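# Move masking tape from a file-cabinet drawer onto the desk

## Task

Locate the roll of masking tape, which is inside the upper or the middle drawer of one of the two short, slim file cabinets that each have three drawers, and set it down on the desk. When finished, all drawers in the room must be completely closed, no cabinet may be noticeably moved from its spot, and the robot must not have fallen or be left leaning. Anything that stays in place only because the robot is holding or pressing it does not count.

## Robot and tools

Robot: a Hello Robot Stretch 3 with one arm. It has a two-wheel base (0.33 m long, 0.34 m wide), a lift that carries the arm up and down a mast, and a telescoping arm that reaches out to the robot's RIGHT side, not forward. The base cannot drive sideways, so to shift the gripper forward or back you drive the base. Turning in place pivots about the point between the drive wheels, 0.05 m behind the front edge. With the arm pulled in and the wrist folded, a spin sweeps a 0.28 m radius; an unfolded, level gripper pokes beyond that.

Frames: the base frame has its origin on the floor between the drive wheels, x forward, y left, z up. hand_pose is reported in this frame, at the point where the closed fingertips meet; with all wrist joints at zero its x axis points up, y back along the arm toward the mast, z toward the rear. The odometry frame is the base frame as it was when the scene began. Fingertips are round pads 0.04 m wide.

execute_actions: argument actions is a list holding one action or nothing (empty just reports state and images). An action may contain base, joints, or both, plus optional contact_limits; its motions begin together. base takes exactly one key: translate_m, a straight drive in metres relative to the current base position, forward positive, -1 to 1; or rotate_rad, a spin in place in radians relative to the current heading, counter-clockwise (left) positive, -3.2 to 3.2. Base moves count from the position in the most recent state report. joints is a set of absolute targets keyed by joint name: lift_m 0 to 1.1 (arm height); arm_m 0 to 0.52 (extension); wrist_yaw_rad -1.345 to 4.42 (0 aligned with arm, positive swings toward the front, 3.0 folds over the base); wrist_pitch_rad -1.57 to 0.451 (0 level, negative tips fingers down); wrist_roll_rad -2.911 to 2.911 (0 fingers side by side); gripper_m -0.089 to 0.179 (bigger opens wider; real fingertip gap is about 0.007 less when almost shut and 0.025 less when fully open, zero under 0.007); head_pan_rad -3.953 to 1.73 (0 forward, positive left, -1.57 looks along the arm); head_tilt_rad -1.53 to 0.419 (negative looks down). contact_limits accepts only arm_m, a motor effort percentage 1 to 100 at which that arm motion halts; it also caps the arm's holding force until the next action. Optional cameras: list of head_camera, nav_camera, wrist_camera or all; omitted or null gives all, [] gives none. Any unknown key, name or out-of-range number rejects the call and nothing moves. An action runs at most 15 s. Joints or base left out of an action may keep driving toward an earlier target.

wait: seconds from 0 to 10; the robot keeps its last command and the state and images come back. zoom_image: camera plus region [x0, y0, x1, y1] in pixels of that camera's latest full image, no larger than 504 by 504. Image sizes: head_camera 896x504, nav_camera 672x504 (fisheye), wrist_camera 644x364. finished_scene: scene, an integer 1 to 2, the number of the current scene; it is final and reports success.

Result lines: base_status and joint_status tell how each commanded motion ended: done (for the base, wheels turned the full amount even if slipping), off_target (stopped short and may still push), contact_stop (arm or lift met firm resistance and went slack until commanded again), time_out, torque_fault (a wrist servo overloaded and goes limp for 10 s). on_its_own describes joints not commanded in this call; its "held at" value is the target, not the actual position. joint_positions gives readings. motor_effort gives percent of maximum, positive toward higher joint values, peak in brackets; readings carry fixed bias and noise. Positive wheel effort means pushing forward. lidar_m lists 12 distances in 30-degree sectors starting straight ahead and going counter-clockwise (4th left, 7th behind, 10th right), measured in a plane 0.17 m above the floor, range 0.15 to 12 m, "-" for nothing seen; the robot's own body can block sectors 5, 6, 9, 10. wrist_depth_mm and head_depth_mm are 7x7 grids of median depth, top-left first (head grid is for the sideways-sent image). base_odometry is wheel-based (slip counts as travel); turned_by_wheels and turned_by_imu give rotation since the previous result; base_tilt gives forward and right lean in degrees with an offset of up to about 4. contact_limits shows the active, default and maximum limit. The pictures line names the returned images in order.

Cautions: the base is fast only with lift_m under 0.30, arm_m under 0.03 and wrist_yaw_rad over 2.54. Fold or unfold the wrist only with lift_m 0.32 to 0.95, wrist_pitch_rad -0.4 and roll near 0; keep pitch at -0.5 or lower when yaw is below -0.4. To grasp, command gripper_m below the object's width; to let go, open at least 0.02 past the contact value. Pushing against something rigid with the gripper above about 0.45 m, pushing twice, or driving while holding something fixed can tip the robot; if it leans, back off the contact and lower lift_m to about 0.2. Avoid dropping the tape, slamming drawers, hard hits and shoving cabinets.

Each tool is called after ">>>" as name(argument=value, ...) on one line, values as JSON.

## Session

>>> execute_actions(actions=[{"joints":{"head_pan_rad":1.2,"head_tilt_rad":-0.6,"lift_m":0.28}}], cameras=["nav_camera"])

>>> execute_actions(actions=[{"joints":{"head_pan_rad":-0.3}}], cameras=["nav_camera"])

>>> execute_actions(actions=[{"joints":{"head_pan_rad":-1.9}}], cameras=["nav_camera"])

>>> execute_actions(actions=[{"joints":{"head_pan_rad":-3.5}}], cameras=["nav_camera"])

Scene clock: 1.37 s.
base_odometry: x=+0.000 y=+0.000 heading=+0.000 (m, m, rad; odometry frame)
turned_by_wheels: +0.000 (rad since the last result)
turned_by_imu: +0.000 (rad since the last result)
base_tilt: forward=+1.1 right=+1.7 (deg)
lidar_m: 1.50 1.24 1.13 1.17 1.07 0.98 0.99 1.20 2.58 2.51 1.62 1.04
head_depth_mm: 973 1082 1224 1380 1589 1482 1266 / 982 1085 1222 1382 1608 1475 1265 / 986 1088 1225 1398 1597 1468 1267 / 987 1082 1223 1387 1619 1460 1267 / 1000 1110 1250 1417 1621 1466 1265 / 1006 1116 1252 1418 1622 1475 1262 / 1008 1113 1244 1420 1618 1473 1268
base_status: not commanded
joint_positions: lift_m=+0.280 arm_m=-0.002 wrist_yaw_rad=+3.066 wrist_pitch_rad=-0.538 wrist_roll_rad=+0.016 gripper_m=+0.037 head_pan_rad=+1.193 head_tilt_rad=-0.592
joint_status: all done
motor_effort: left_wheel=+0(0) right_wheel=+0(0) lift_m=+24(25) arm_m=+1(1) wrist_yaw_rad=-1(1) wrist_pitch_rad=+5(5) wrist_roll_rad=+0(0) gripper_m=+0(0) head_pan_rad=+4(54) head_tilt_rad=-4(32) (%)
hand_pose: x=-0.0055 y=+0.0639 z=+0.2669 quat_wxyz=(+0.215, +0.693, +0.160, +0.669) (m; base frame)
wrist_depth_mm: 843 - - - - - 914 / 881 973 - 933 905 892 875 / 769 746 - 727 725 715 698 / 634 619 617 602 589 584 580 / 529 528 532 538 524 494 498 / 466 - - - - 436 434 / - - - - 386 389 387
pictures: nav_camera (sideways: a quarter turn counterclockwise sets it upright)
Images, in order (width x height): nav_camera 672x504.

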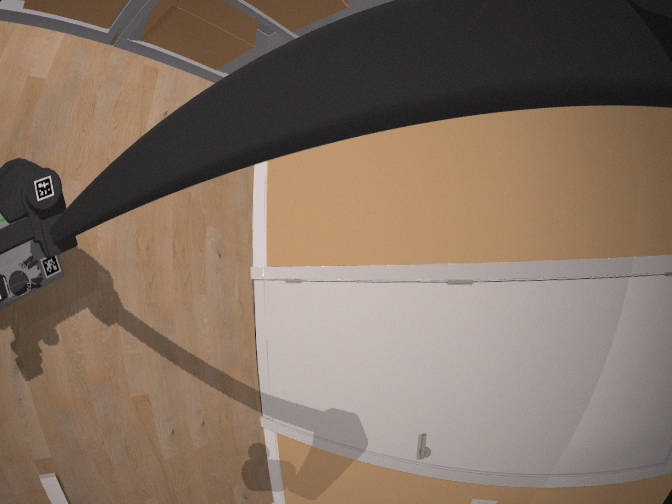

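Scene clock: 2.63 s.
base_odometry: x=+0.000 y=+0.000 heading=+0.000 (m, m, rad; odometry frame)
turned_by_wheels: +0.000 (rad since the last result)
turned_by_imu: +0.000 (rad since the last result)
base_tilt: forward=+1.1 right=+1.7 (deg)
lidar_m: 1.49 1.25 1.13 1.17 1.07 0.98 0.99 1.20 2.58 2.51 1.62 1.04
head_depth_mm: 1263 1138 806 1770 1762 1476 1265 / 1273 1134 804 1788 1764 1476 1270 / 1288 1137 802 1757 1678 1475 1271 / 1296 1440 1594 1849 1769 1468 1256 / 1317 1449 1643 1870 1757 1469 1263 / 1320 1468 1643 1883 1755 1464 1265 / 1335 1480 1671 1918 1770 1466 1260
base_status: not commanded
joint_positions: lift_m=+0.280 arm_m=-0.002 wrist_yaw_rad=+3.066 wrist_pitch_rad=-0.538 wrist_roll_rad=+0.016 gripper_m=+0.037 head_pan_rad=-0.293 head_tilt_rad=-0.592
joint_status: all done
motor_effort: left_wheel=+0(0) right_wheel=+0(0) lift_m=+24(24) arm_m=+1(1) wrist_yaw_rad=+0(0) wrist_pitch_rad=+5(5) wrist_roll_rad=+0(0) gripper_m=+0(0) head_pan_rad=-5(54) head_tilt_rad=-3(4) (%)
hand_pose: x=-0.0055 y=+0.0639 z=+0.2669 quat_wxyz=(+0.215, +0.693, +0.160, +0.669) (m; base frame)
wrist_depth_mm: 855 - - - - - 929 / 864 985 - 916 911 863 854 / 751 756 - 725 714 709 700 / 635 607 596 607 598 587 584 / 534 527 542 533 515 506 498 / 465 - - - - 440 427 / - - - - 389 392 385
pictures: nav_camera (sideways: a quarter turn counterclockwise sets it upright)
Images, in order (width x height): nav_camera 672x504.

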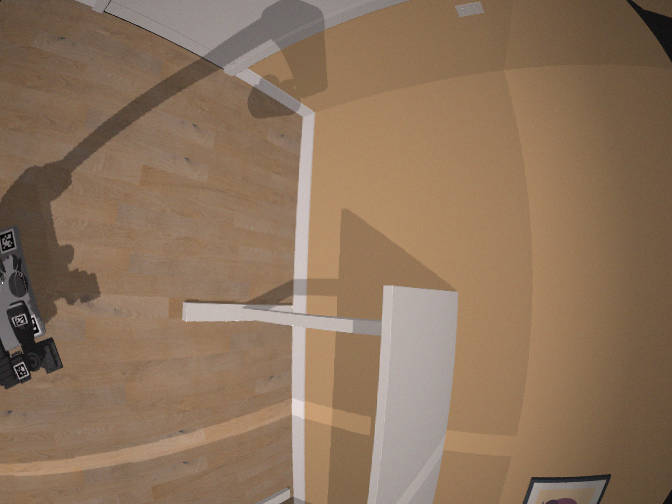

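Scene clock: 3.93 s.
base_odometry: x=+0.000 y=+0.000 heading=+0.000 (m, m, rad; odometry frame)
turned_by_wheels: +0.000 (rad since the last result)
turned_by_imu: +0.000 (rad since the last result)
base_tilt: forward=+1.0 right=+1.7 (deg)
lidar_m: 1.49 1.25 1.13 1.17 1.07 0.98 0.99 1.20 2.58 2.50 1.62 1.04
head_depth_mm: 2292 2525 2714 2224 1766 1472 1265 / 2298 2562 2759 2194 1769 1473 1264 / 2294 2543 2773 2195 1767 1471 1266 / 2321 2558 2845 2176 1767 1468 1268 / 2343 2578 2820 2188 1764 1469 1269 / 2356 2631 2811 2215 1761 1469 1262 / 2373 2617 2833 2185 1747 1461 1258
base_status: not commanded
joint_positions: lift_m=+0.280 arm_m=-0.002 wrist_yaw_rad=+3.066 wrist_pitch_rad=-0.538 wrist_roll_rad=+0.016 gripper_m=+0.037 head_pan_rad=-1.893 head_tilt_rad=-0.592
joint_status: all done
motor_effort: left_wheel=+0(0) right_wheel=+0(0) lift_m=+25(24) arm_m=+1(1) wrist_yaw_rad=+0(1) wrist_pitch_rad=+5(5) wrist_roll_rad=+0(0) gripper_m=+0(0) head_pan_rad=-4(56) head_tilt_rad=-5(4) (%)
hand_pose: x=-0.0055 y=+0.0639 z=+0.2669 quat_wxyz=(+0.215, +0.693, +0.160, +0.669) (m; base frame)
wrist_depth_mm: 870 - - - - - 878 / 878 989 - 939 906 882 887 / 761 769 - 723 734 702 704 / 617 612 603 593 599 593 579 / 530 527 544 532 517 500 495 / 461 - - - - 437 431 / - - - - 385 386 388
pictures: nav_camera (sideways: a quarter turn counterclockwise sets it upright)
Images, in order (width x height): nav_camera 672x504.

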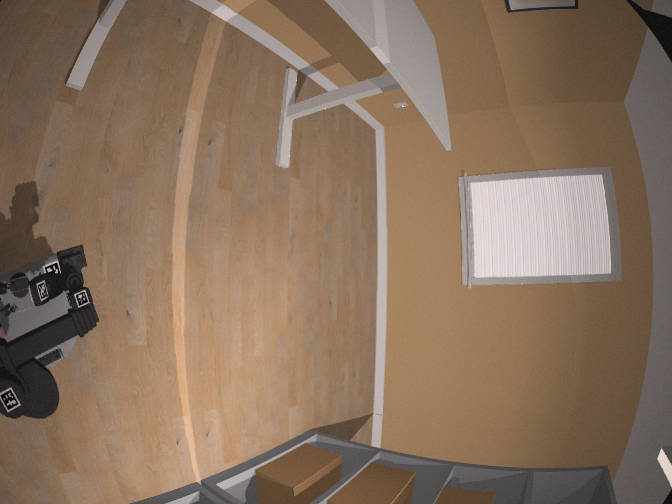

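Scene clock: 5.23 s.
base_odometry: x=+0.000 y=+0.000 heading=+0.000 (m, m, rad; odometry frame)
turned_by_wheels: +0.000 (rad since the last result)
turned_by_imu: +0.000 (rad since the last result)
base_tilt: forward=+1.2 right=+1.8 (deg)
lidar_m: 1.49 1.25 1.13 1.17 1.07 0.98 0.99 1.20 2.59 2.50 1.62 1.04
head_depth_mm: 829 919 1070 1244 1413 1480 1267 / 863 934 1074 1210 1372 1463 1263 / 844 934 1513 1327 1402 1479 1264 / 849 934 1520 1327 1410 1476 1265 / 848 931 1532 1327 1402 1465 1259 / 853 942 1533 1323 1612 1473 1263 / 896 986 1538 1333 1649 1472 1257
base_status: not commanded
joint_positions: lift_m=+0.280 arm_m=-0.002 wrist_yaw_rad=+3.066 wrist_pitch_rad=-0.538 wrist_roll_rad=+0.016 gripper_m=+0.037 head_pan_rad=-3.493 head_tilt_rad=-0.592
joint_status: all done
motor_effort: left_wheel=+0(0) right_wheel=-1(0) lift_m=+25(24) arm_m=+1(1) wrist_yaw_rad=+0(1) wrist_pitch_rad=+5(4) wrist_roll_rad=+0(0) gripper_m=+0(0) head_pan_rad=-5(55) head_tilt_rad=-4(4) (%)
hand_pose: x=-0.0055 y=+0.0639 z=+0.2669 quat_wxyz=(+0.215, +0.693, +0.160, +0.669) (m; base frame)
wrist_depth_mm: 851 - - - - - 898 / 867 973 - 929 890 883 886 / 772 756 - 732 726 713 709 / 624 609 618 599 592 585 575 / 530 526 534 548 524 499 500 / 462 - - - - 435 434 / - - - - 391 386 384
pictures: nav_camera (sideways: a quarter turn counterclockwise sets it upright)
Images, in order (width x height): nav_camera 672x504.

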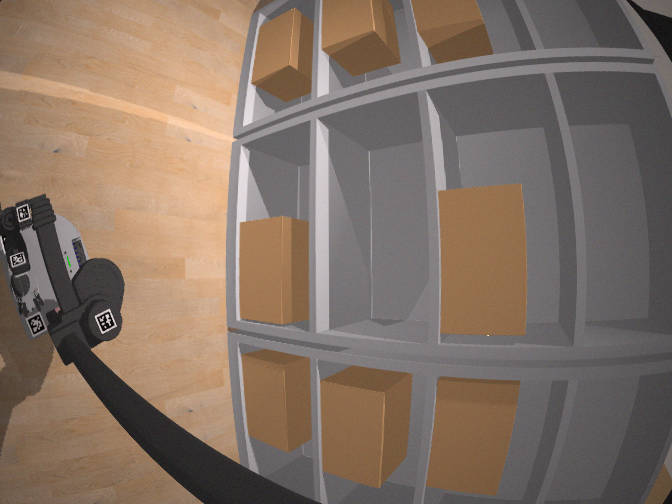

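Same layout; axis ≈ -1.95, wall 2.58.

>>> execute_actions(actions=[{"base":{"rotate_rad":-1.95},"joints":{"head_pan_rad":-1.2}}], cameras=[])

>>> execute_actions(actions=[{"base":{"translate_m":1}}], cameras=[])

>>> execute_actions(actions=[{"base":{"translate_m":1}}], cameras=[])

>>> execute_actions(actions=[{"base":{"rotate_rad":-1.57}}], cameras=["nav_camera"])

Scene clock: 8.03 s.
base_odometry: x=+0.000 y=+0.000 heading=-1.950 (m, m, rad; odometry frame)
turned_by_wheels: -1.950 (rad since the last result)
turned_by_imu: -1.960 (rad since the last result)
base_tilt: forward=+1.2 right=+1.6 (deg)
lidar_m: 2.58 1.64 1.54 1.04 1.54 1.18 1.13 1.20 1.00 0.98 1.02 1.42
head_depth_mm: 818 891 1450 1299 1309 1411 1266 / 845 928 1499 1292 1369 1448 1264 / 1256 976 1549 1329 1442 1471 1264 / 1346 1156 1601 1384 1667 1477 1258 / 1253 1246 1494 1431 1656 1473 1265 / 1055 1109 1272 1419 1660 1480 1254 / 1019 1152 1546 1726 1728 1481 1263
base_status: done
joint_positions: lift_m=+0.280 arm_m=-0.002 wrist_yaw_rad=+3.066 wrist_pitch_rad=-0.538 wrist_roll_rad=+0.016 gripper_m=+0.037 head_pan_rad=-1.207 head_tilt_rad=-0.593
joint_status: all done
motor_effort: left_wheel=+2(12) right_wheel=-1(5) lift_m=+24(24) arm_m=+0(1) wrist_yaw_rad=+1(0) wrist_pitch_rad=+5(5) wrist_roll_rad=+0(0) gripper_m=+0(0) head_pan_rad=+4(53) head_tilt_rad=-4(3) (%)
hand_pose: x=-0.0055 y=+0.0639 z=+0.2669 quat_wxyz=(+0.215, +0.693, +0.160, +0.669) (m; base frame)
wrist_depth_mm: - - - - - - - / - 964 - 873 898 909 883 / 772 743 - 726 736 719 690 / 626 628 621 602 598 593 580 / 530 522 533 550 513 510 497 / 467 - - - - 437 430 / - - - - 388 393 388
pictures: none
No camera images: the call's "cameras" was empty. Leave "cameras" out to get every camera's image.

Scene clock: 13.03 s.
base_odometry: x=-0.370 y=-0.929 heading=-1.950 (m, m, rad; odometry frame)
turned_by_wheels: +0.000 (rad since the last result)
turned_by_imu: +0.007 (rad since the last result)
base_tilt: forward=+1.3 right=+1.6 (deg)
lidar_m: 1.59 1.66 1.05 1.47 1.36 2.12 2.12 1.39 1.00 0.99 1.02 1.65
head_depth_mm: 825 901 1151 1171 1578 1431 1257 / 854 934 1094 1172 1364 1450 1262 / 888 970 1147 1229 1415 1470 1260 / 1251 1060 1178 1286 1503 1475 1262 / 1122 1150 1304 1413 1620 1457 1266 / 1003 2548 2658 2140 1759 1467 1264 / 2264 2388 2565 2213 1763 1460 1257
base_status: done
joint_positions: lift_m=+0.280 arm_m=-0.002 wrist_yaw_rad=+3.066 wrist_pitch_rad=-0.538 wrist_roll_rad=+0.016 gripper_m=+0.037 head_pan_rad=-1.207 head_tilt_rad=-0.593
joint_status: not commanded
motor_effort: left_wheel=+1(11) right_wheel=-2(3) lift_m=+25(25) arm_m=+1(1) wrist_yaw_rad=+0(1) wrist_pitch_rad=+5(5) wrist_roll_rad=+0(0) gripper_m=+0(0) head_pan_rad=+4(3) head_tilt_rad=-4(3) (%)
hand_pose: x=-0.0055 y=+0.0639 z=+0.2669 quat_wxyz=(+0.215, +0.693, +0.160, +0.669) (m; base frame)
wrist_depth_mm: - - - - - - - / 971 958 - 917 864 884 873 / 748 748 - 729 714 704 709 / 623 624 607 605 584 573 583 / 527 523 538 533 521 507 496 / 467 - - - - 441 428 / - - - - 393 392 386
pictures: none
No camera images: the call's "cameras" was empty. Leave "cameras" out to get every camera's image.

Scene clock: 18.03 s.
base_odometry: x=-0.740 y=-1.858 heading=-1.950 (m, m, rad; odometry frame)
turned_by_wheels: +0.000 (rad since the last result)
turned_by_imu: +0.007 (rad since the last result)
base_tilt: forward=+1.2 right=+1.7 (deg)
lidar_m: 0.60 0.63 0.87 1.46 1.52 2.11 3.08 1.58 1.05 2.22 0.84 0.62
head_depth_mm: 2888 3163 2909 2226 1775 1480 1260 / 2391 2890 2875 2225 1774 1470 1260 / 1745 1984 2324 2209 1776 1486 1264 / 1341 1507 1692 1943 1772 1481 1248 / 1110 1209 1327 1471 1620 1477 1266 / 937 1011 1093 1191 1307 1392 1264 / 816 868 930 999 1076 1168 1213
base_status: done
joint_positions: lift_m=+0.280 arm_m=-0.002 wrist_yaw_rad=+3.066 wrist_pitch_rad=-0.538 wrist_roll_rad=+0.016 gripper_m=+0.037 head_pan_rad=-1.207 head_tilt_rad=-0.593
joint_status: not commanded
motor_effort: left_wheel=+1(10) right_wheel=-1(2) lift_m=+25(24) arm_m=+1(1) wrist_yaw_rad=+1(0) wrist_pitch_rad=+5(5) wrist_roll_rad=+0(0) gripper_m=+0(0) head_pan_rad=+4(4) head_tilt_rad=-4(3) (%)
hand_pose: x=-0.0055 y=+0.0639 z=+0.2669 quat_wxyz=(+0.215, +0.693, +0.160, +0.669) (m; base frame)
wrist_depth_mm: - - - - - - 701 / - 952 - 902 902 904 709 / 739 749 - 720 722 704 671 / 630 626 609 601 595 583 574 / 527 532 528 535 518 503 497 / 460 - - - - 435 438 / - - - - 392 391 391
pictures: none
No camera images: the call's "cameras" was empty. Leave "cameras" out to get every camera's image.

Scene clock: 20.17 s.
base_odometry: x=-0.740 y=-1.858 heading=+2.764 (m, m, rad; odometry frame)
turned_by_wheels: -1.570 (rad since the last result)
turned_by_imu: -1.577 (rad since the last result)
base_tilt: forward=+1.3 right=+1.7 (deg)
lidar_m: 2.15 0.84 0.62 0.60 0.62 0.87 1.46 1.18 2.11 3.10 1.57 1.04
head_depth_mm: 2771 3019 2964 2196 1774 1468 1264 / 2902 3212 2921 2204 1764 1468 1263 / 2924 3260 2909 2212 1767 1479 1267 / 2248 2489 2625 2218 1780 1466 1265 / 1904 2337 2336 2172 1759 1470 1257 / 1699 2361 1899 1977 1763 1475 1266 / 1355 1498 1626 1898 1731 1474 1264
base_status: done
joint_positions: lift_m=+0.280 arm_m=-0.002 wrist_yaw_rad=+3.066 wrist_pitch_rad=-0.538 wrist_roll_rad=+0.016 gripper_m=+0.037 head_pan_rad=-1.207 head_tilt_rad=-0.593
joint_status: not commanded
motor_effort: left_wheel=+2(11) right_wheel=-2(6) lift_m=+25(25) arm_m=+0(1) wrist_yaw_rad=+0(0) wrist_pitch_rad=+4(5) wrist_roll_rad=+0(0) gripper_m=+0(0) head_pan_rad=+3(4) head_tilt_rad=-4(3) (%)
hand_pose: x=-0.0055 y=+0.0638 z=+0.2669 quat_wxyz=(+0.215, +0.693, +0.160, +0.669) (m; base frame)
wrist_depth_mm: 580 598 598 603 603 602 604 / 658 657 - 668 675 671 673 / 713 698 - 695 690 700 696 / 634 616 613 612 590 584 580 / 525 527 532 538 528 510 499 / 461 - - - - 434 434 / - - - - 386 391 384
pictures: nav_camera (sideways: a quarter turn counterclockwise sets it upright)
Images, in order (width x height): nav_camera 672x504.

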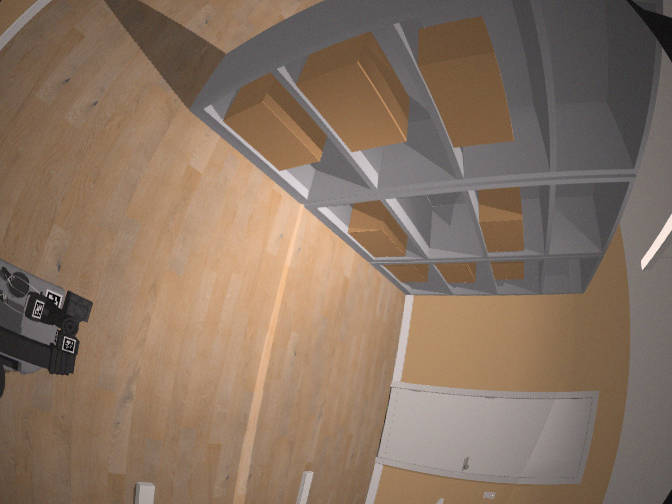

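Clearance ~0.3; OK.

>>> execute_actions(actions=[{"base":{"translate_m":1}}], cameras=[])

>>> execute_actions(actions=[{"base":{"translate_m":0.9}}], cameras=["nav_camera"])

Scene clock: 25.57 s.
base_odometry: x=-1.669 y=-1.489 heading=+2.764 (m, m, rad; odometry frame)
turned_by_wheels: +0.000 (rad since the last result)
turned_by_imu: +0.007 (rad since the last result)
base_tilt: forward=+1.2 right=+1.7 (deg)
lidar_m: 2.01 0.79 0.59 0.57 0.60 0.84 2.45 2.09 3.24 0.38 0.40 0.56
head_depth_mm: 298 326 360 402 455 550 1243 / 309 339 376 422 480 559 668 / 321 354 395 445 511 602 724 / 334 369 414 470 545 645 799 / 347 386 435 499 583 699 881 / 363 405 461 530 626 764 983 / 379 426 486 565 677 1372 1262
base_status: done
joint_positions: lift_m=+0.280 arm_m=-0.002 wrist_yaw_rad=+3.066 wrist_pitch_rad=-0.538 wrist_roll_rad=+0.016 gripper_m=+0.037 head_pan_rad=-1.207 head_tilt_rad=-0.593
joint_status: not commanded
motor_effort: left_wheel=+1(11) right_wheel=-1(3) lift_m=+25(25) arm_m=+1(1) wrist_yaw_rad=+0(1) wrist_pitch_rad=+5(5) wrist_roll_rad=+0(0) gripper_m=+0(0) head_pan_rad=+4(4) head_tilt_rad=-3(4) (%)
hand_pose: x=-0.0055 y=+0.0638 z=+0.2669 quat_wxyz=(+0.215, +0.693, +0.160, +0.669) (m; base frame)
wrist_depth_mm: 568 558 572 570 583 582 580 / 623 628 - 640 638 630 656 / 686 685 - 680 683 677 687 / 613 628 613 602 582 585 582 / 528 523 538 533 517 499 492 / 464 - - - - 436 431 / - - - - 392 390 387
pictures: none
No camera images: the call's "cameras" was empty. Leave "cameras" out to get every camera's image.

Scene clock: 30.33 s.
base_odometry: x=-2.506 y=-1.157 heading=+2.764 (m, m, rad; odometry frame)
turned_by_wheels: +0.000 (rad since the last result)
turned_by_imu: +0.006 (rad since the last result)
base_tilt: forward=+1.2 right=+1.6 (deg)
lidar_m: 1.39 0.75 0.56 0.55 0.57 0.80 2.47 0.61 0.66 2.03 1.79 1.43
head_depth_mm: 2830 3081 2963 2212 1773 1470 1271 / 2939 3186 2908 2216 1765 1476 1270 / 3002 2889 2836 2227 1766 1465 1264 / 3040 2748 2274 2179 1764 1480 1264 / 2598 2652 1995 2117 1767 1479 1257 / 2183 2252 2107 2191 1756 1466 1269 / 1900 2029 2130 2154 1763 1476 1257
base_status: done
joint_positions: lift_m=+0.280 arm_m=-0.002 wrist_yaw_rad=+3.066 wrist_pitch_rad=-0.538 wrist_roll_rad=+0.016 gripper_m=+0.037 head_pan_rad=-1.207 head_tilt_rad=-0.593
joint_status: not commanded
motor_effort: left_wheel=+1(10) right_wheel=-1(3) lift_m=+25(25) arm_m=+1(1) wrist_yaw_rad=+1(0) wrist_pitch_rad=+5(5) wrist_roll_rad=+0(0) gripper_m=+0(0) head_pan_rad=+3(3) head_tilt_rad=-3(3) (%)
hand_pose: x=-0.0055 y=+0.0638 z=+0.2669 quat_wxyz=(+0.215, +0.693, +0.160, +0.669) (m; base frame)
wrist_depth_mm: 548 550 544 548 546 553 559 / 593 598 - 602 609 617 599 / 661 658 - 668 650 641 650 / 616 616 612 606 608 587 578 / 530 516 532 540 523 502 494 / 461 - - - - 440 434 / - - - - 397 390 384
pictures: nav_camera (sideways: a quarter turn counterclockwise sets it upright)
Images, in order (width x height): nav_camera 672x504.

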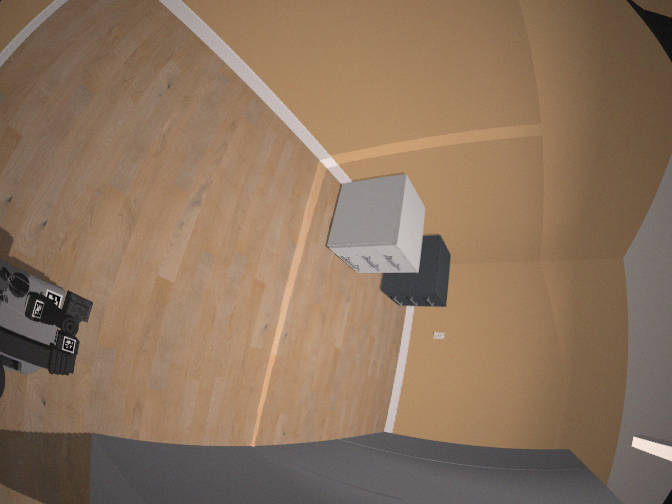

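>>> execute_actions(actions=[{"base":{"rotate_rad":1.54},"joints":{"head_pan_rad":-1.57,"head_tilt_rad":-0.8}}], cameras=[])

>>> execute_actions(actions=[{"base":{"translate_m":-1}}], cameras=[])

>>> execute_actions(actions=[{"base":{"translate_m":-0.77}}], cameras=[])

>>> execute_actions(actions=[{"joints":{"lift_m":0.33,"wrist_pitch_rad":-0.4}}], cameras=[])

>>> execute_actions(actions=[{"joints":{"wrist_yaw_rad":0,"gripper_m":0.07}}], cameras=[])

>>> execute_actions(actions=[{"joints":{"wrist_roll_rad":1.57,"wrist_pitch_rad":0,"lift_m":0.317,"arm_m":0.25}}], cameras=["wrist_camera","head_camera"])

Scene clock: 33.23 s.
base_odometry: x=-2.506 y=-1.157 heading=-1.980 (m, m, rad; odometry frame)
turned_by_wheels: +1.540 (rad since the last result)
turned_by_imu: +1.549 (rad since the last result)
base_tilt: forward=+1.3 right=+1.8 (deg)
lidar_m: 0.55 0.57 0.77 2.12 0.61 0.64 1.77 1.79 1.44 1.39 0.77 0.57
head_depth_mm: 1275 1458 1694 1767 1504 1315 1174 / 1267 1458 1704 1754 1509 1317 1173 / 1275 1462 1719 1757 1501 1311 1166 / 1283 1470 1716 1740 1505 1322 1174 / 1285 1473 1720 1754 1497 1316 1171 / 1287 1486 1735 1739 1501 1319 1171 / 1288 1485 1659 1676 1503 1313 1175
base_status: done
joint_positions: lift_m=+0.280 arm_m=-0.002 wrist_yaw_rad=+3.066 wrist_pitch_rad=-0.538 wrist_roll_rad=+0.016 gripper_m=+0.037 head_pan_rad=-1.563 head_tilt_rad=-0.790
joint_status: all done
motor_effort: left_wheel=-3(10) right_wheel=+1(6) lift_m=+25(25) arm_m=+1(0) wrist_yaw_rad=+1(0) wrist_pitch_rad=+5(5) wrist_roll_rad=+0(0) gripper_m=+0(0) head_pan_rad=-4(39) head_tilt_rad=-5(21) (%)
hand_pose: x=-0.0055 y=+0.0638 z=+0.2669 quat_wxyz=(+0.215, +0.693, +0.160, +0.669) (m; base frame)
wrist_depth_mm: 506 697 - - - 896 643 / 512 721 - 957 912 862 631 / 554 668 - 739 716 715 633 / 601 629 611 599 590 593 585 / 536 534 530 534 522 498 490 / 462 - - - - 441 434 / - - - - 388 390 384
pictures: none
No camera images: the call's "cameras" was empty. Leave "cameras" out to get every camera's image.

Scene clock: 38.17 s.
base_odometry: x=-2.108 y=-0.240 heading=-1.980 (m, m, rad; odometry frame)
turned_by_wheels: +0.000 (rad since the last result)
turned_by_imu: -0.006 (rad since the last result)
base_tilt: forward=+1.1 right=+1.7 (deg)
lidar_m: 1.54 0.64 0.46 0.45 0.46 0.63 1.71 1.21 1.03 1.40 1.45 1.60
head_depth_mm: 1268 1460 1720 1770 1505 1327 1171 / 1272 1471 1722 1754 1505 1309 1169 / 1287 1467 1726 1754 1501 1318 1170 / 1292 1469 1726 1758 1498 1327 1173 / 1299 1482 1722 1748 1505 1312 1167 / 1287 1472 1743 1744 1504 1321 1171 / 1288 1492 1744 1752 1499 1319 1166
base_status: done
joint_positions: lift_m=+0.280 arm_m=-0.002 wrist_yaw_rad=+3.066 wrist_pitch_rad=-0.538 wrist_roll_rad=+0.016 gripper_m=+0.037 head_pan_rad=-1.563 head_tilt_rad=-0.790
joint_status: not commanded
motor_effort: left_wheel=-2(12) right_wheel=+1(3) lift_m=+25(26) arm_m=+1(1) wrist_yaw_rad=+1(0) wrist_pitch_rad=+5(5) wrist_roll_rad=+0(0) gripper_m=+0(0) head_pan_rad=-5(5) head_tilt_rad=-5(4) (%)
hand_pose: x=-0.0055 y=+0.0638 z=+0.2669 quat_wxyz=(+0.215, +0.693, +0.160, +0.669) (m; base frame)
wrist_depth_mm: 445 444 451 456 463 469 483 / 496 488 - 510 512 516 527 / 533 548 - 569 576 579 599 / 602 603 609 610 588 580 582 / 531 516 529 533 528 497 501 / 465 - - - - 437 427 / - - - - 390 389 390
pictures: none
No camera images: the call's "cameras" was empty. Leave "cameras" out to get every camera's image.

Scene clock: 42.50 s.
base_odometry: x=-1.802 y=+0.467 heading=-1.980 (m, m, rad; odometry frame)
turned_by_wheels: +0.000 (rad since the last result)
turned_by_imu: -0.004 (rad since the last result)
base_tilt: forward=+1.2 right=+1.7 (deg)
lidar_m: 2.30 0.63 0.46 0.44 0.45 0.62 1.44 1.22 1.11 0.85 1.46 1.97
head_depth_mm: 1288 1467 1727 1759 1504 1316 1172 / 1286 1441 1356 1343 1490 1309 1176 / 1297 1442 1242 1224 1438 1313 1171 / 1295 1449 1237 1232 1450 1323 1169 / 1295 1452 1237 1247 1472 1318 1173 / 1299 1488 1739 1746 1501 1317 1172 / 1294 1491 1738 1745 1496 1323 1171
base_status: done
joint_positions: lift_m=+0.280 arm_m=-0.002 wrist_yaw_rad=+3.066 wrist_pitch_rad=-0.538 wrist_roll_rad=+0.016 gripper_m=+0.037 head_pan_rad=-1.563 head_tilt_rad=-0.790
joint_status: not commanded
motor_effort: left_wheel=-1(11) right_wheel=+1(3) lift_m=+25(25) arm_m=+0(0) wrist_yaw_rad=+1(1) wrist_pitch_rad=+4(5) wrist_roll_rad=+0(0) gripper_m=+0(0) head_pan_rad=-5(4) head_tilt_rad=-4(5) (%)
hand_pose: x=-0.0055 y=+0.0638 z=+0.2669 quat_wxyz=(+0.215, +0.693, +0.160, +0.669) (m; base frame)
wrist_depth_mm: 431 437 450 445 454 464 474 / 472 469 - 498 512 526 525 / 526 544 - 545 564 581 593 / 587 588 599 600 594 583 579 / 525 529 534 534 515 501 498 / 458 - - - - 440 433 / - - - - 389 387 385
pictures: none
No camera images: the call's "cameras" was empty. Leave "cameras" out to get every camera's image.

Scene clock: 43.80 s.
base_odometry: x=-1.802 y=+0.467 heading=-1.980 (m, m, rad; odometry frame)
turned_by_wheels: +0.000 (rad since the last result)
turned_by_imu: +0.000 (rad since the last result)
base_tilt: forward=+1.3 right=+1.7 (deg)
lidar_m: 2.30 0.63 0.46 0.44 0.45 0.62 1.44 1.22 1.11 0.85 1.46 1.97
head_depth_mm: 1282 1472 1712 1757 1505 1319 1167 / 1291 1455 1357 1337 1474 1317 1175 / 1288 1445 1244 1226 1451 1320 1170 / 1293 1444 1236 1239 1446 1310 1187 / 1290 1451 1243 1247 1469 1317 1175 / 1296 1478 1752 1766 1500 1305 1174 / 1295 1481 1741 1759 1502 1320 1173
base_status: not commanded
joint_positions: lift_m=+0.330 arm_m=-0.002 wrist_yaw_rad=+3.066 wrist_pitch_rad=-0.422 wrist_roll_rad=+0.016 gripper_m=+0.037 head_pan_rad=-1.563 head_tilt_rad=-0.790
joint_status: all done
motor_effort: left_wheel=-2(2) right_wheel=+1(1) lift_m=+29(30) arm_m=+0(0) wrist_yaw_rad=+1(1) wrist_pitch_rad=+8(8) wrist_roll_rad=+0(0) gripper_m=+0(0) head_pan_rad=-4(5) head_tilt_rad=-5(4) (%)
hand_pose: x=-0.0043 y=+0.0799 z=+0.3417 quat_wxyz=(+0.175, +0.702, +0.121, +0.680) (m; base frame)
wrist_depth_mm: 421 426 437 438 439 452 461 / 451 460 473 479 473 495 508 / 499 513 - 523 522 548 551 / 545 550 - 582 590 608 607 / 619 615 629 617 622 645 631 / 568 566 575 559 551 541 546 / 494 501 - - 473 475 466
pictures: none
No camera images: the call's "cameras" was empty. Leave "cameras" out to get every camera's image.

Scene clock: 46.33 s.
base_odometry: x=-1.802 y=+0.467 heading=-1.980 (m, m, rad; odometry frame)
turned_by_wheels: +0.000 (rad since the last result)
turned_by_imu: +0.000 (rad since the last result)
base_tilt: forward=+1.2 right=+1.7 (deg)
lidar_m: 2.30 0.63 0.46 0.44 0.45 0.62 1.44 1.22 1.11 0.85 1.45 1.97
head_depth_mm: 1288 1475 1732 1765 1510 1319 1174 / 1285 1441 1350 1342 1482 1317 1168 / 1285 1446 1244 1227 1448 1312 1179 / 1295 1447 1237 1239 1454 1319 1203 / 1292 1448 1236 1245 1479 1312 1169 / 1297 1491 1757 1754 1508 1317 1175 / 1297 1485 1747 1746 1508 1318 1172
base_status: not commanded
joint_positions: lift_m=+0.330 arm_m=-0.002 wrist_yaw_rad=+0.003 wrist_pitch_rad=-0.422 wrist_roll_rad=+0.016 gripper_m=+0.070 head_pan_rad=-1.563 head_tilt_rad=-0.790
joint_status: all done
motor_effort: left_wheel=-2(1) right_wheel=+1(1) lift_m=+29(30) arm_m=+1(0) wrist_yaw_rad=-3(3) wrist_pitch_rad=+7(7) wrist_roll_rad=+0(0) gripper_m=+0(86) head_pan_rad=-4(4) head_tilt_rad=-5(5) (%)
hand_pose: x=-0.0208 y=-0.3672 z=+0.3417 quat_wxyz=(+0.686, +0.148, -0.696, -0.148) (m; base frame)
wrist_depth_mm: - - 564 552 542 - 838 / - - 636 586 588 - 856 / - - 927 654 660 - 831 / 836 802 759 730 723 790 784 / 677 668 689 667 662 642 626 / 570 568 535 550 538 544 542 / 482 487 480 475 477 472 478
pictures: none
No camera images: the call's "cameras" was empty. Leave "cameras" out to get every camera's image.

Scene clock: 49.40 s.
base_odometry: x=-1.802 y=+0.467 heading=-1.980 (m, m, rad; odometry frame)
turned_by_wheels: +0.000 (rad since the last result)
turned_by_imu: +0.000 (rad since the last result)
base_tilt: forward=+1.2 right=+1.8 (deg)
lidar_m: 2.30 0.63 0.46 0.44 0.45 0.62 1.44 1.22 1.11 0.85 1.46 1.98
head_depth_mm: 1286 1477 1733 1767 1512 1317 1171 / 1290 1455 1353 1338 1486 1326 1172 / 1291 1450 1240 1228 1446 1282 1174 / 1293 1453 1245 1236 1455 1290 1169 / 1292 1444 1246 1252 1473 1318 1177 / 1297 1485 1758 1741 1509 1314 1168 / 1304 1490 1743 1750 1499 1318 1167
base_status: not commanded
joint_positions: lift_m=+0.317 arm_m=+0.250 wrist_yaw_rad=+0.002 wrist_pitch_rad=-0.025 wrist_roll_rad=+1.566 gripper_m=+0.070 head_pan_rad=-1.563 head_tilt_rad=-0.790
joint_status: all done
motor_effort: left_wheel=-1(1) right_wheel=+0(1) lift_m=+24(26) arm_m=+4(8) wrist_yaw_rad=-2(3) wrist_pitch_rad=+8(8) wrist_roll_rad=+2(3) gripper_m=+0(0) head_pan_rad=-5(4) head_tilt_rad=-5(5) (%)
hand_pose: x=-0.0208 y=-0.6502 z=+0.4252 quat_wxyz=(+0.003, +0.001, -1.000, -0.013) (m; base frame)
wrist_depth_mm: 841 839 851 332 332 328 327 / 870 852 844 345 341 340 339 / 876 894 912 356 355 351 350 / 908 907 922 365 369 365 364 / 948 964 956 384 374 379 373 / - - - 397 398 397 392 / - - - - - 632 471
pictures: head_camera (sideways: a quarter turn clockwise sets it upright), wrist_camera
Images, in order (width x height): head_camera 896x504, wrist_camera 644x364.

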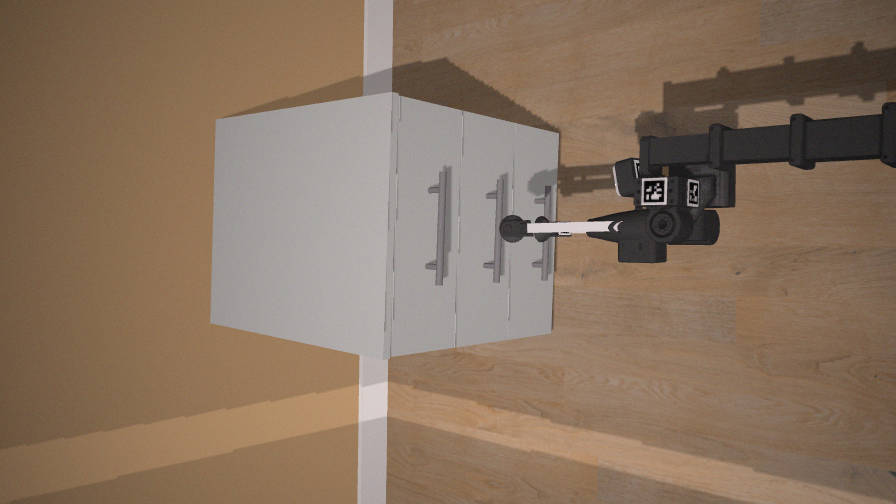

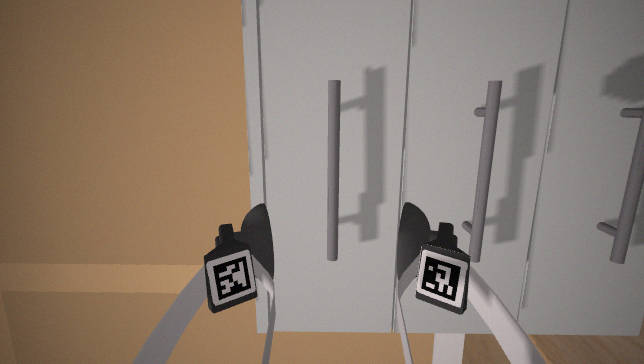

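Depth 366 vs 355 (→0.416): arm 0.427.

>>> execute_actions(actions=[{"joints":{"arm_m":0.427}}], cameras=[])

>>> execute_actions(actions=[{"joints":{"gripper_m":-0.07}}], cameras=[])

>>> execute_actions(actions=[{"joints":{"arm_m":0.1}}], cameras=["head_camera"])

Scene clock: 52.17 s.
base_odometry: x=-1.802 y=+0.467 heading=-1.980 (m, m, rad; odometry frame)
turned_by_wheels: +0.000 (rad since the last result)
turned_by_imu: +0.000 (rad since the last result)
base_tilt: forward=+1.2 right=+1.8 (deg)
lidar_m: 2.30 0.63 0.46 0.44 0.45 0.62 1.44 1.22 1.11 0.85 1.46 1.96
head_depth_mm: 1292 1472 1714 1749 1505 1314 1176 / 1288 1453 1354 1337 1506 1319 1170 / 1286 1439 1236 1227 - 1321 1172 / 1289 1450 1238 1239 1449 1316 1174 / 1292 1457 1245 1246 1477 1318 1174 / 1291 1492 1735 1749 1505 1314 1167 / 1293 1486 1746 1746 1507 1307 1168
base_status: not commanded
joint_positions: lift_m=+0.317 arm_m=+0.427 wrist_yaw_rad=+0.002 wrist_pitch_rad=-0.024 wrist_roll_rad=+1.566 gripper_m=+0.070 head_pan_rad=-1.563 head_tilt_rad=-0.790
joint_status: all done
motor_effort: left_wheel=-2(2) right_wheel=+0(1) lift_m=+23(24) arm_m=+5(5) wrist_yaw_rad=-2(2) wrist_pitch_rad=+9(8) wrist_roll_rad=+2(2) gripper_m=+0(0) head_pan_rad=-4(5) head_tilt_rad=-5(4) (%)
hand_pose: x=-0.0208 y=-0.8272 z=+0.4252 quat_wxyz=(+0.003, +0.001, -1.000, -0.013) (m; base frame)
wrist_depth_mm: 690 681 172 170 169 170 169 / 696 706 178 174 175 175 175 / 726 733 183 182 181 181 180 / 740 734 190 188 190 188 186 / 774 789 196 197 196 196 194 / 801 806 - 202 205 203 201 / 853 837 215 213 213 213 207
pictures: none
No camera images: the call's "cameras" was empty. Leave "cameras" out to get every camera's image.

Scene clock: 54.07 s.
base_odometry: x=-1.802 y=+0.467 heading=-1.980 (m, m, rad; odometry frame)
turned_by_wheels: +0.000 (rad since the last result)
turned_by_imu: +0.000 (rad since the last result)
base_tilt: forward=+1.2 right=+1.7 (deg)
lidar_m: 2.30 0.63 0.46 0.44 0.45 0.62 1.44 1.22 1.11 0.85 1.45 1.97
head_depth_mm: 1284 1461 1731 1756 1513 1323 1176 / 1279 1451 1354 1343 1484 1323 1165 / 1289 1444 1243 1224 - 1319 1178 / 1293 1449 1242 1222 1444 1323 1168 / 1289 1451 1245 1247 1484 1319 1161 / 1298 1485 1760 1764 1499 1316 1170 / 1292 1489 1765 1745 1503 1318 1170
base_status: not commanded
joint_positions: lift_m=+0.317 arm_m=+0.427 wrist_yaw_rad=+0.002 wrist_pitch_rad=-0.029 wrist_roll_rad=+1.571 gripper_m=-0.068 head_pan_rad=-1.563 head_tilt_rad=-0.790
joint_status: all done
motor_effort: left_wheel=-1(2) right_wheel=+1(1) lift_m=+25(25) arm_m=+4(4) wrist_yaw_rad=-2(2) wrist_pitch_rad=+9(10) wrist_roll_rad=-1(2) gripper_m=-31(100) head_pan_rad=-4(4) head_tilt_rad=-4(5) (%)
hand_pose: x=-0.0208 y=-0.8270 z=+0.4241 quat_wxyz=(+0.000, +0.001, -1.000, -0.015) (m; base frame)
wrist_depth_mm: 677 671 171 171 171 169 170 / 687 688 178 176 176 176 175 / 731 729 184 182 182 182 181 / 749 749 190 187 189 189 189 / 777 779 196 - 196 195 194 / 797 799 205 207 204 204 202 / 832 805 213 211 214 212 208
pictures: none
No camera images: the call's "cameras" was empty. Leave "cameras" out to get every camera's image.

Scene clock: 57.70 s.
base_odometry: x=-1.802 y=+0.467 heading=-1.980 (m, m, rad; odometry frame)
turned_by_wheels: +0.000 (rad since the last result)
turned_by_imu: +0.001 (rad since the last result)
base_tilt: forward=+1.2 right=+1.8 (deg)
lidar_m: 2.30 0.63 0.46 0.44 0.45 0.62 1.44 1.22 1.11 0.85 1.45 1.97
head_depth_mm: 1280 1469 1724 1760 1507 1319 1176 / 1291 1444 1359 1345 1479 1315 1182 / 1295 1441 1236 1236 1445 1334 - / 1292 1449 1244 1236 1456 1346 1155 / 1285 1451 1243 1248 1473 1320 1175 / 1295 1484 1727 1767 1495 1317 1170 / 1304 1490 1754 1749 1509 1315 1168
base_status: not commanded
joint_positions: lift_m=+0.317 arm_m=+0.100 wrist_yaw_rad=+0.002 wrist_pitch_rad=-0.025 wrist_roll_rad=+1.571 gripper_m=-0.059 head_pan_rad=-1.563 head_tilt_rad=-0.790
joint_status: all done
on_its_own: gripper_m is held at -0.060, not at your -0.070, by its stall guard, which is not easing now
motor_effort: left_wheel=-1(1) right_wheel=+1(1) lift_m=+25(25) arm_m=-2(7) wrist_yaw_rad=-1(2) wrist_pitch_rad=+8(10) wrist_roll_rad=-1(1) gripper_m=-23(31) head_pan_rad=-5(4) head_tilt_rad=-5(5) (%)
hand_pose: x=-0.0209 y=-0.5009 z=+0.4251 quat_wxyz=(+0.000, +0.001, -1.000, -0.013) (m; base frame)
wrist_depth_mm: - - 984 464 463 461 465 / - - - 476 481 479 478 / - - - 499 495 492 492 / - - - 513 517 511 512 / - - - 530 536 533 520 / - - - - - 723 517 / - - - - - 781 515
pictures: head_camera (sideways: a quarter turn clockwise sets it upright)
Images, in order (width x height): head_camera 896x504.

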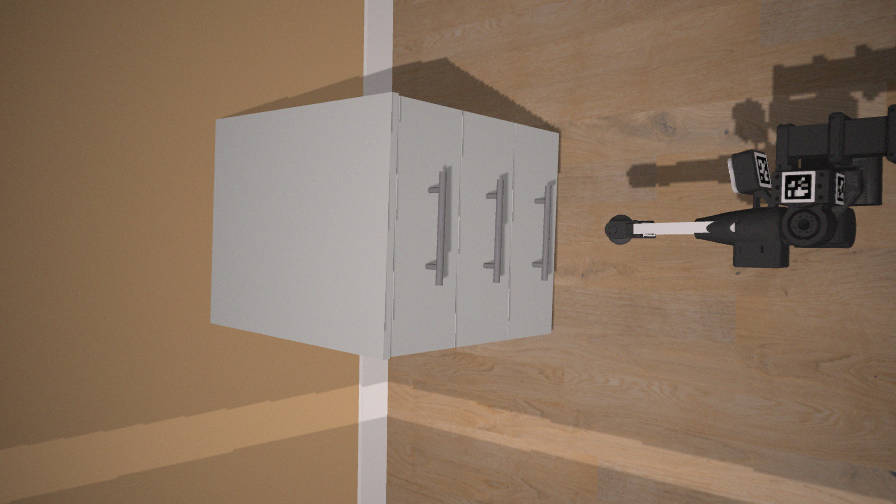

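>>> execute_actions(actions=[{"joints":{"arm_m":0.435,"gripper_m":0.06,"lift_m":0.314}}], cameras=[])

>>> execute_actions(actions=[{"joints":{"gripper_m":-0.085}}], cameras=["wrist_camera"])

>>> execute_actions(actions=[{"joints":{"arm_m":0.11}}], cameras=["head_camera"])

Scene clock: 61.63 s.
base_odometry: x=-1.802 y=+0.467 heading=-1.980 (m, m, rad; odometry frame)
turned_by_wheels: +0.000 (rad since the last result)
turned_by_imu: +0.001 (rad since the last result)
base_tilt: forward=+1.1 right=+1.6 (deg)
lidar_m: 2.30 0.63 0.46 0.44 0.46 0.62 1.44 1.22 1.11 0.85 1.46 1.97
head_depth_mm: 1286 1472 1730 1756 1506 1318 1171 / 1285 1447 1352 1335 1499 1321 1179 / 1286 1446 1243 1229 - 1320 1171 / 1288 1448 1245 1239 1450 1315 1174 / 1299 1460 1242 1246 1469 1318 1174 / 1292 1480 1742 1748 1500 1316 1167 / 1294 1493 1748 1751 1501 1318 1172
base_status: not commanded
joint_positions: lift_m=+0.314 arm_m=+0.435 wrist_yaw_rad=+0.002 wrist_pitch_rad=-0.024 wrist_roll_rad=+1.571 gripper_m=+0.060 head_pan_rad=-1.563 head_tilt_rad=-0.790
joint_status: all done
motor_effort: left_wheel=-1(2) right_wheel=+1(0) lift_m=+24(25) arm_m=+4(4) wrist_yaw_rad=-2(2) wrist_pitch_rad=+8(8) wrist_roll_rad=-1(1) gripper_m=+1(88) head_pan_rad=-4(4) head_tilt_rad=-5(4) (%)
hand_pose: x=-0.0209 y=-0.8352 z=+0.4223 quat_wxyz=(+0.000, +0.001, -1.000, -0.013) (m; base frame)
wrist_depth_mm: 682 678 163 163 163 162 161 / 709 698 169 168 168 167 167 / 739 709 175 173 175 174 173 / 750 735 182 180 182 180 179 / 769 770 188 187 186 186 186 / 789 786 199 194 198 195 193 / 824 816 206 202 203 202 199
pictures: none
No camera images: the call's "cameras" was empty. Leave "cameras" out to get every camera's image.

Scene clock: 63.57 s.
base_odometry: x=-1.802 y=+0.467 heading=-1.980 (m, m, rad; odometry frame)
turned_by_wheels: +0.000 (rad since the last result)
turned_by_imu: +0.000 (rad since the last result)
base_tilt: forward=+1.1 right=+1.7 (deg)
lidar_m: 2.30 0.63 0.46 0.44 0.45 0.62 1.44 1.22 1.11 0.85 1.45 1.97
head_depth_mm: 1297 1481 1715 1750 1501 1316 1170 / 1282 1450 1357 1347 1501 1330 1171 / 1290 1442 1242 1221 - 1318 1174 / 1294 1444 1235 1226 1444 1323 1174 / 1291 1450 1243 1249 1470 1320 1170 / 1303 1493 1745 1742 1509 1315 1172 / 1292 1498 1747 1756 1500 1306 1175
base_status: not commanded
joint_positions: lift_m=+0.314 arm_m=+0.435 wrist_yaw_rad=+0.002 wrist_pitch_rad=-0.020 wrist_roll_rad=+1.571 gripper_m=-0.083 head_pan_rad=-1.563 head_tilt_rad=-0.790
joint_status: all done
motor_effort: left_wheel=-1(1) right_wheel=+1(0) lift_m=+25(24) arm_m=+3(4) wrist_yaw_rad=-2(2) wrist_pitch_rad=+7(8) wrist_roll_rad=-1(0) gripper_m=-36(100) head_pan_rad=-5(4) head_tilt_rad=-5(5) (%)
hand_pose: x=-0.0209 y=-0.8355 z=+0.4233 quat_wxyz=(+0.000, +0.001, -1.000, -0.011) (m; base frame)
wrist_depth_mm: 669 669 162 160 161 161 161 / 718 696 168 165 165 165 166 / 733 721 173 171 171 171 172 / 754 744 179 177 177 179 179 / 768 768 186 152 185 187 185 / 794 789 196 195 191 193 192 / 832 816 203 200 200 200 197
pictures: wrist_camera
Images, in order (width x height): wrist_camera 644x364.

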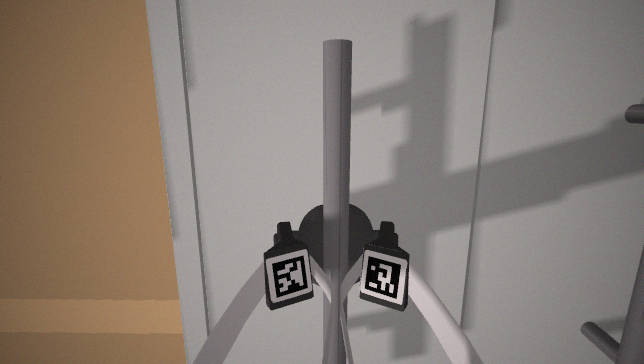

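Scene clock: 67.17 s.
base_odometry: x=-1.802 y=+0.467 heading=-1.980 (m, m, rad; odometry frame)
turned_by_wheels: +0.000 (rad since the last result)
turned_by_imu: +0.001 (rad since the last result)
base_tilt: forward=+1.2 right=+1.7 (deg)
lidar_m: 2.30 0.63 0.46 0.44 0.45 0.62 1.44 1.22 1.11 0.85 1.45 1.97
head_depth_mm: 1289 1475 1719 1741 1506 1317 1174 / 1281 1442 1355 1237 1025 1314 1185 / 1291 1448 1238 1212 1088 1350 - / 1287 1449 1242 1210 1087 1345 1152 / 1290 1450 1241 1216 1010 1316 1171 / 1301 1484 1740 1751 1468 1316 1167 / 1299 1495 1757 1758 1508 1323 1171
base_status: not commanded
joint_positions: lift_m=+0.314 arm_m=+0.110 wrist_yaw_rad=+0.017 wrist_pitch_rad=-0.024 wrist_roll_rad=+1.571 gripper_m=-0.066 head_pan_rad=-1.563 head_tilt_rad=-0.790
joint_status: all done
on_its_own: gripper_m is held at -0.067, not at your -0.085, by its stall guard, which is still easing; wrist_yaw_rad is at rest, and its effort (-18) is outside its rest range (-12 to +12)
motor_effort: left_wheel=+1(1) right_wheel=-4(4) lift_m=+24(25) arm_m=-3(5) wrist_yaw_rad=-18(17) wrist_pitch_rad=+8(8) wrist_roll_rad=-1(1) gripper_m=-30(36) head_pan_rad=-5(4) head_tilt_rad=-5(4) (%)
hand_pose: x=-0.0170 y=-0.5110 z=+0.4224 quat_wxyz=(+0.000, +0.009, -1.000, -0.012) (m; base frame)
wrist_depth_mm: 946 962 159 159 158 445 443 / - - 166 163 164 463 469 / - - 172 170 171 475 486 / - - 179 177 178 500 500 / - - 187 151 185 531 518 / - - 196 196 191 713 512 / - - 205 200 202 768 509
pictures: head_camera (sideways: a quarter turn clockwise sets it upright)
Images, in order (width x height): head_camera 896x504.

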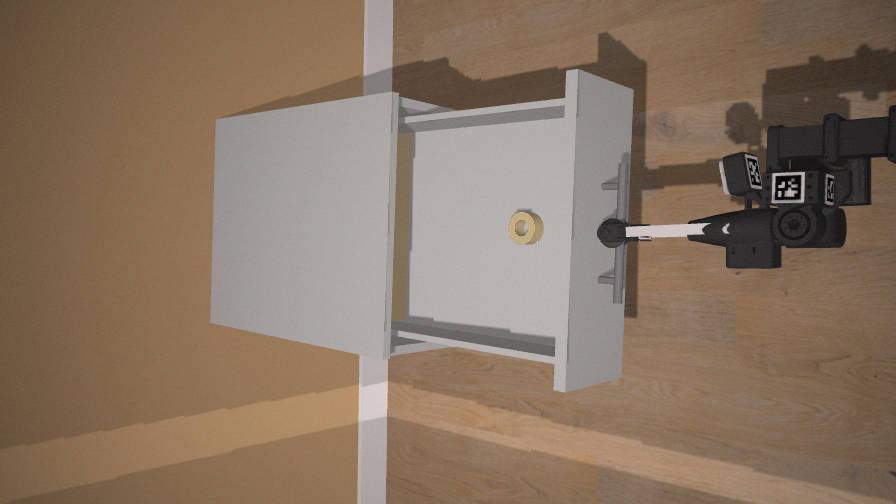

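>>> execute_actions(actions=[{"joints":{"gripper_m":0.07}}], cameras=[])

>>> execute_actions(actions=[{"joints":{"arm_m":0.03}}], cameras=[])

>>> execute_actions(actions=[{"joints":{"lift_m":0.68,"wrist_yaw_rad":0,"wrist_roll_rad":0,"wrist_pitch_rad":-1.4,"gripper_m":0.11}}], cameras=[])

>>> execute_actions(actions=[{"joints":{"arm_m":0.517}}], cameras=[])

>>> execute_actions(actions=[{"joints":{"lift_m":0.56}}], cameras=["wrist_camera"])

Scene clock: 69.50 s.
base_odometry: x=-1.802 y=+0.467 heading=-1.980 (m, m, rad; odometry frame)
turned_by_wheels: +0.000 (rad since the last result)
turned_by_imu: +0.000 (rad since the last result)
base_tilt: forward=+1.2 right=+1.6 (deg)
lidar_m: 2.30 0.63 0.46 0.44 0.46 0.62 1.44 1.22 1.11 0.85 1.45 1.97
head_depth_mm: 1284 1475 1720 1755 1518 1317 1174 / 1285 1449 1360 1240 1030 1317 1185 / 1289 1433 1243 1214 1081 1331 - / 1294 1444 1245 1209 1086 1346 1150 / 1295 1461 1243 1211 1015 1317 1174 / 1293 1489 1729 1752 1472 1312 1168 / 1296 1484 1743 1743 1512 1313 1166
base_status: not commanded
joint_positions: lift_m=+0.314 arm_m=+0.110 wrist_yaw_rad=+0.003 wrist_pitch_rad=-0.024 wrist_roll_rad=+1.571 gripper_m=+0.070 head_pan_rad=-1.563 head_tilt_rad=-0.790
joint_status: all done
motor_effort: left_wheel=+0(1) right_wheel=+0(4) lift_m=+25(25) arm_m=-2(2) wrist_yaw_rad=-3(18) wrist_pitch_rad=+8(8) wrist_roll_rad=-1(1) gripper_m=+1(88) head_pan_rad=-5(4) head_tilt_rad=-5(4) (%)
hand_pose: x=-0.0205 y=-0.5108 z=+0.4223 quat_wxyz=(+0.000, +0.002, -1.000, -0.012) (m; base frame)
wrist_depth_mm: 984 970 163 162 163 455 452 / - - 168 168 168 466 463 / - - 175 173 173 475 482 / - - 182 180 181 498 493 / - - 189 186 187 524 514 / - - - 195 197 630 509 / - - 207 203 204 818 510
pictures: none
No camera images: the call's "cameras" was empty. Leave "cameras" out to get every camera's image.

Scene clock: 71.30 s.
base_odometry: x=-1.802 y=+0.467 heading=-1.980 (m, m, rad; odometry frame)
turned_by_wheels: +0.000 (rad since the last result)
turned_by_imu: +0.000 (rad since the last result)
base_tilt: forward=+1.0 right=+1.8 (deg)
lidar_m: 2.30 0.63 0.46 0.44 0.45 0.62 1.44 1.22 1.11 0.85 1.45 1.97
head_depth_mm: 1284 1468 1702 1745 1499 1323 1173 / 1282 1447 1353 1238 1027 1321 1179 / 1295 1440 1243 1217 1084 1309 1211 / 1293 1441 1240 1209 1006 1319 1173 / 1296 1453 1237 1212 1013 1312 1173 / 1289 1486 1754 1741 1466 1316 1164 / 1295 1499 1740 1755 1506 1312 1173
base_status: not commanded
joint_positions: lift_m=+0.314 arm_m=+0.030 wrist_yaw_rad=+0.002 wrist_pitch_rad=-0.024 wrist_roll_rad=+1.571 gripper_m=+0.070 head_pan_rad=-1.563 head_tilt_rad=-0.790
joint_status: all done
motor_effort: left_wheel=+0(0) right_wheel=+0(1) lift_m=+25(25) arm_m=-2(3) wrist_yaw_rad=-2(4) wrist_pitch_rad=+9(8) wrist_roll_rad=-1(1) gripper_m=+1(1) head_pan_rad=-5(5) head_tilt_rad=-5(5) (%)
hand_pose: x=-0.0208 y=-0.4309 z=+0.4223 quat_wxyz=(+0.000, +0.001, -1.000, -0.012) (m; base frame)
wrist_depth_mm: - - 240 235 237 530 520 / - - - 245 244 546 517 / - - - 251 253 559 515 / - - - 262 263 586 514 / - - - 274 274 613 515 / - - - 281 285 718 525 / - - - 295 300 821 512
pictures: none
No camera images: the call's "cameras" was empty. Leave "cameras" out to get every camera's image.

Scene clock: 75.47 s.
base_odometry: x=-1.802 y=+0.467 heading=-1.980 (m, m, rad; odometry frame)
turned_by_wheels: +0.000 (rad since the last result)
turned_by_imu: +0.001 (rad since the last result)
base_tilt: forward=+1.1 right=+1.6 (deg)
lidar_m: 2.30 0.63 0.46 0.44 0.45 0.62 1.44 1.22 1.11 0.85 1.45 1.97
head_depth_mm: 1293 1480 1729 1765 1514 1366 - / 1286 1451 1368 1240 1030 1360 - / 1289 1444 1243 1214 1090 1364 - / 1295 1442 1245 1209 1007 1341 1191 / 1295 1457 1240 1214 1015 1318 1168 / 1292 1478 1761 1753 1475 1318 1169 / 1299 1493 1742 1752 1511 1318 1169
base_status: not commanded
joint_positions: lift_m=+0.680 arm_m=+0.030 wrist_yaw_rad=+0.002 wrist_pitch_rad=-1.397 wrist_roll_rad=+0.008 gripper_m=+0.110 head_pan_rad=-1.563 head_tilt_rad=-0.790
joint_status: all done
motor_effort: left_wheel=+0(0) right_wheel=+0(0) lift_m=+29(31) arm_m=-2(2) wrist_yaw_rad=-2(3) wrist_pitch_rad=+0(7) wrist_roll_rad=-4(5) gripper_m=+0(87) head_pan_rad=-4(4) head_tilt_rad=-4(6) (%)
hand_pose: x=-0.0216 y=-0.1960 z=+0.5621 quat_wxyz=(+0.540, +0.454, -0.543, -0.456) (m; base frame)
wrist_depth_mm: 722 710 717 719 712 710 701 / 727 719 704 716 707 701 698 / 738 728 714 717 718 701 708 / 729 721 709 719 700 699 710 / 746 737 735 - - 700 689 / 723 718 735 - - 718 713 / 736 755 725 - - 715 705
pictures: none
No camera images: the call's "cameras" was empty. Leave "cameras" out to get every camera's image.

Scene clock: 80.23 s.
base_odometry: x=-1.802 y=+0.467 heading=-1.980 (m, m, rad; odometry frame)
turned_by_wheels: +0.000 (rad since the last result)
turned_by_imu: +0.001 (rad since the last result)
base_tilt: forward=+1.1 right=+1.8 (deg)
lidar_m: 2.30 0.63 0.46 0.44 0.46 0.62 1.44 1.22 1.11 0.85 1.46 1.97
head_depth_mm: 1293 1475 1727 1746 1537 - - / 1282 1442 1668 1239 1086 1305 1172 / 1287 1452 - 1211 1090 1318 1172 / 1292 1438 1260 1217 1009 1313 1176 / 1295 1452 1247 1216 1015 1321 1168 / 1300 1481 1746 1751 1479 1317 1164 / 1292 1496 1746 1735 1515 1317 1173
base_status: not commanded
joint_positions: lift_m=+0.680 arm_m=+0.517 wrist_yaw_rad=+0.001 wrist_pitch_rad=-1.398 wrist_roll_rad=+0.007 gripper_m=+0.110 head_pan_rad=-1.563 head_tilt_rad=-0.790
joint_status: all done
motor_effort: left_wheel=-1(1) right_wheel=+0(0) lift_m=+30(29) arm_m=+4(1) wrist_yaw_rad=-1(2) wrist_pitch_rad=+0(0) wrist_roll_rad=-3(4) gripper_m=+0(0) head_pan_rad=-5(4) head_tilt_rad=-5(5) (%)
hand_pose: x=-0.0216 y=-0.6820 z=+0.5620 quat_wxyz=(+0.540, +0.454, -0.543, -0.457) (m; base frame)
wrist_depth_mm: 723 317 352 354 352 326 684 / 724 320 356 358 347 323 698 / 730 324 360 359 349 321 692 / 733 329 357 354 357 319 700 / 750 328 360 359 355 292 710 / 739 298 357 358 356 271 701 / 743 332 339 343 347 309 696
pictures: none
No camera images: the call's "cameras" was empty. Leave "cameras" out to get every camera's image.

Scene clock: 82.17 s.
base_odometry: x=-1.802 y=+0.467 heading=-1.980 (m, m, rad; odometry frame)
turned_by_wheels: +0.000 (rad since the last result)
turned_by_imu: +0.000 (rad since the last result)
base_tilt: forward=+1.1 right=+1.7 (deg)
lidar_m: 2.30 0.63 0.46 0.44 0.45 0.62 1.44 1.22 1.11 0.85 1.45 1.97
head_depth_mm: 1276 1473 1730 1757 1511 1319 1183 / 1288 1446 1482 1713 1539 - 1157 / 1289 1440 1320 1193 1088 1322 1175 / 1295 1451 1240 1208 1010 1323 1164 / 1300 1458 1241 1212 1017 1318 1169 / 1292 1487 1734 1746 1476 1314 1173 / 1296 1485 1742 1750 1508 1311 1176
base_status: not commanded
joint_positions: lift_m=+0.560 arm_m=+0.517 wrist_yaw_rad=+0.001 wrist_pitch_rad=-1.398 wrist_roll_rad=+0.007 gripper_m=+0.110 head_pan_rad=-1.563 head_tilt_rad=-0.790
joint_status: all done
motor_effort: left_wheel=+0(1) right_wheel=+0(0) lift_m=+24(25) arm_m=+4(5) wrist_yaw_rad=-1(0) wrist_pitch_rad=+0(0) wrist_roll_rad=-4(4) gripper_m=+0(0) head_pan_rad=-4(4) head_tilt_rad=-5(4) (%)
hand_pose: x=-0.0216 y=-0.6820 z=+0.4423 quat_wxyz=(+0.540, +0.454, -0.543, -0.457) (m; base frame)
wrist_depth_mm: 213 239 236 235 235 234 211 / 215 240 238 237 234 233 210 / 216 240 239 238 237 232 209 / 215 240 240 237 236 234 207 / 218 242 240 215 237 233 207 / 219 243 240 240 239 234 206 / 220 243 242 241 238 236 195
pictures: wrist_camera
Images, in order (width x height): wrist_camera 644x364.

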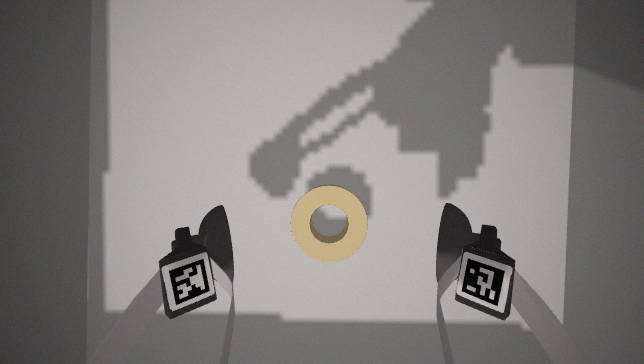

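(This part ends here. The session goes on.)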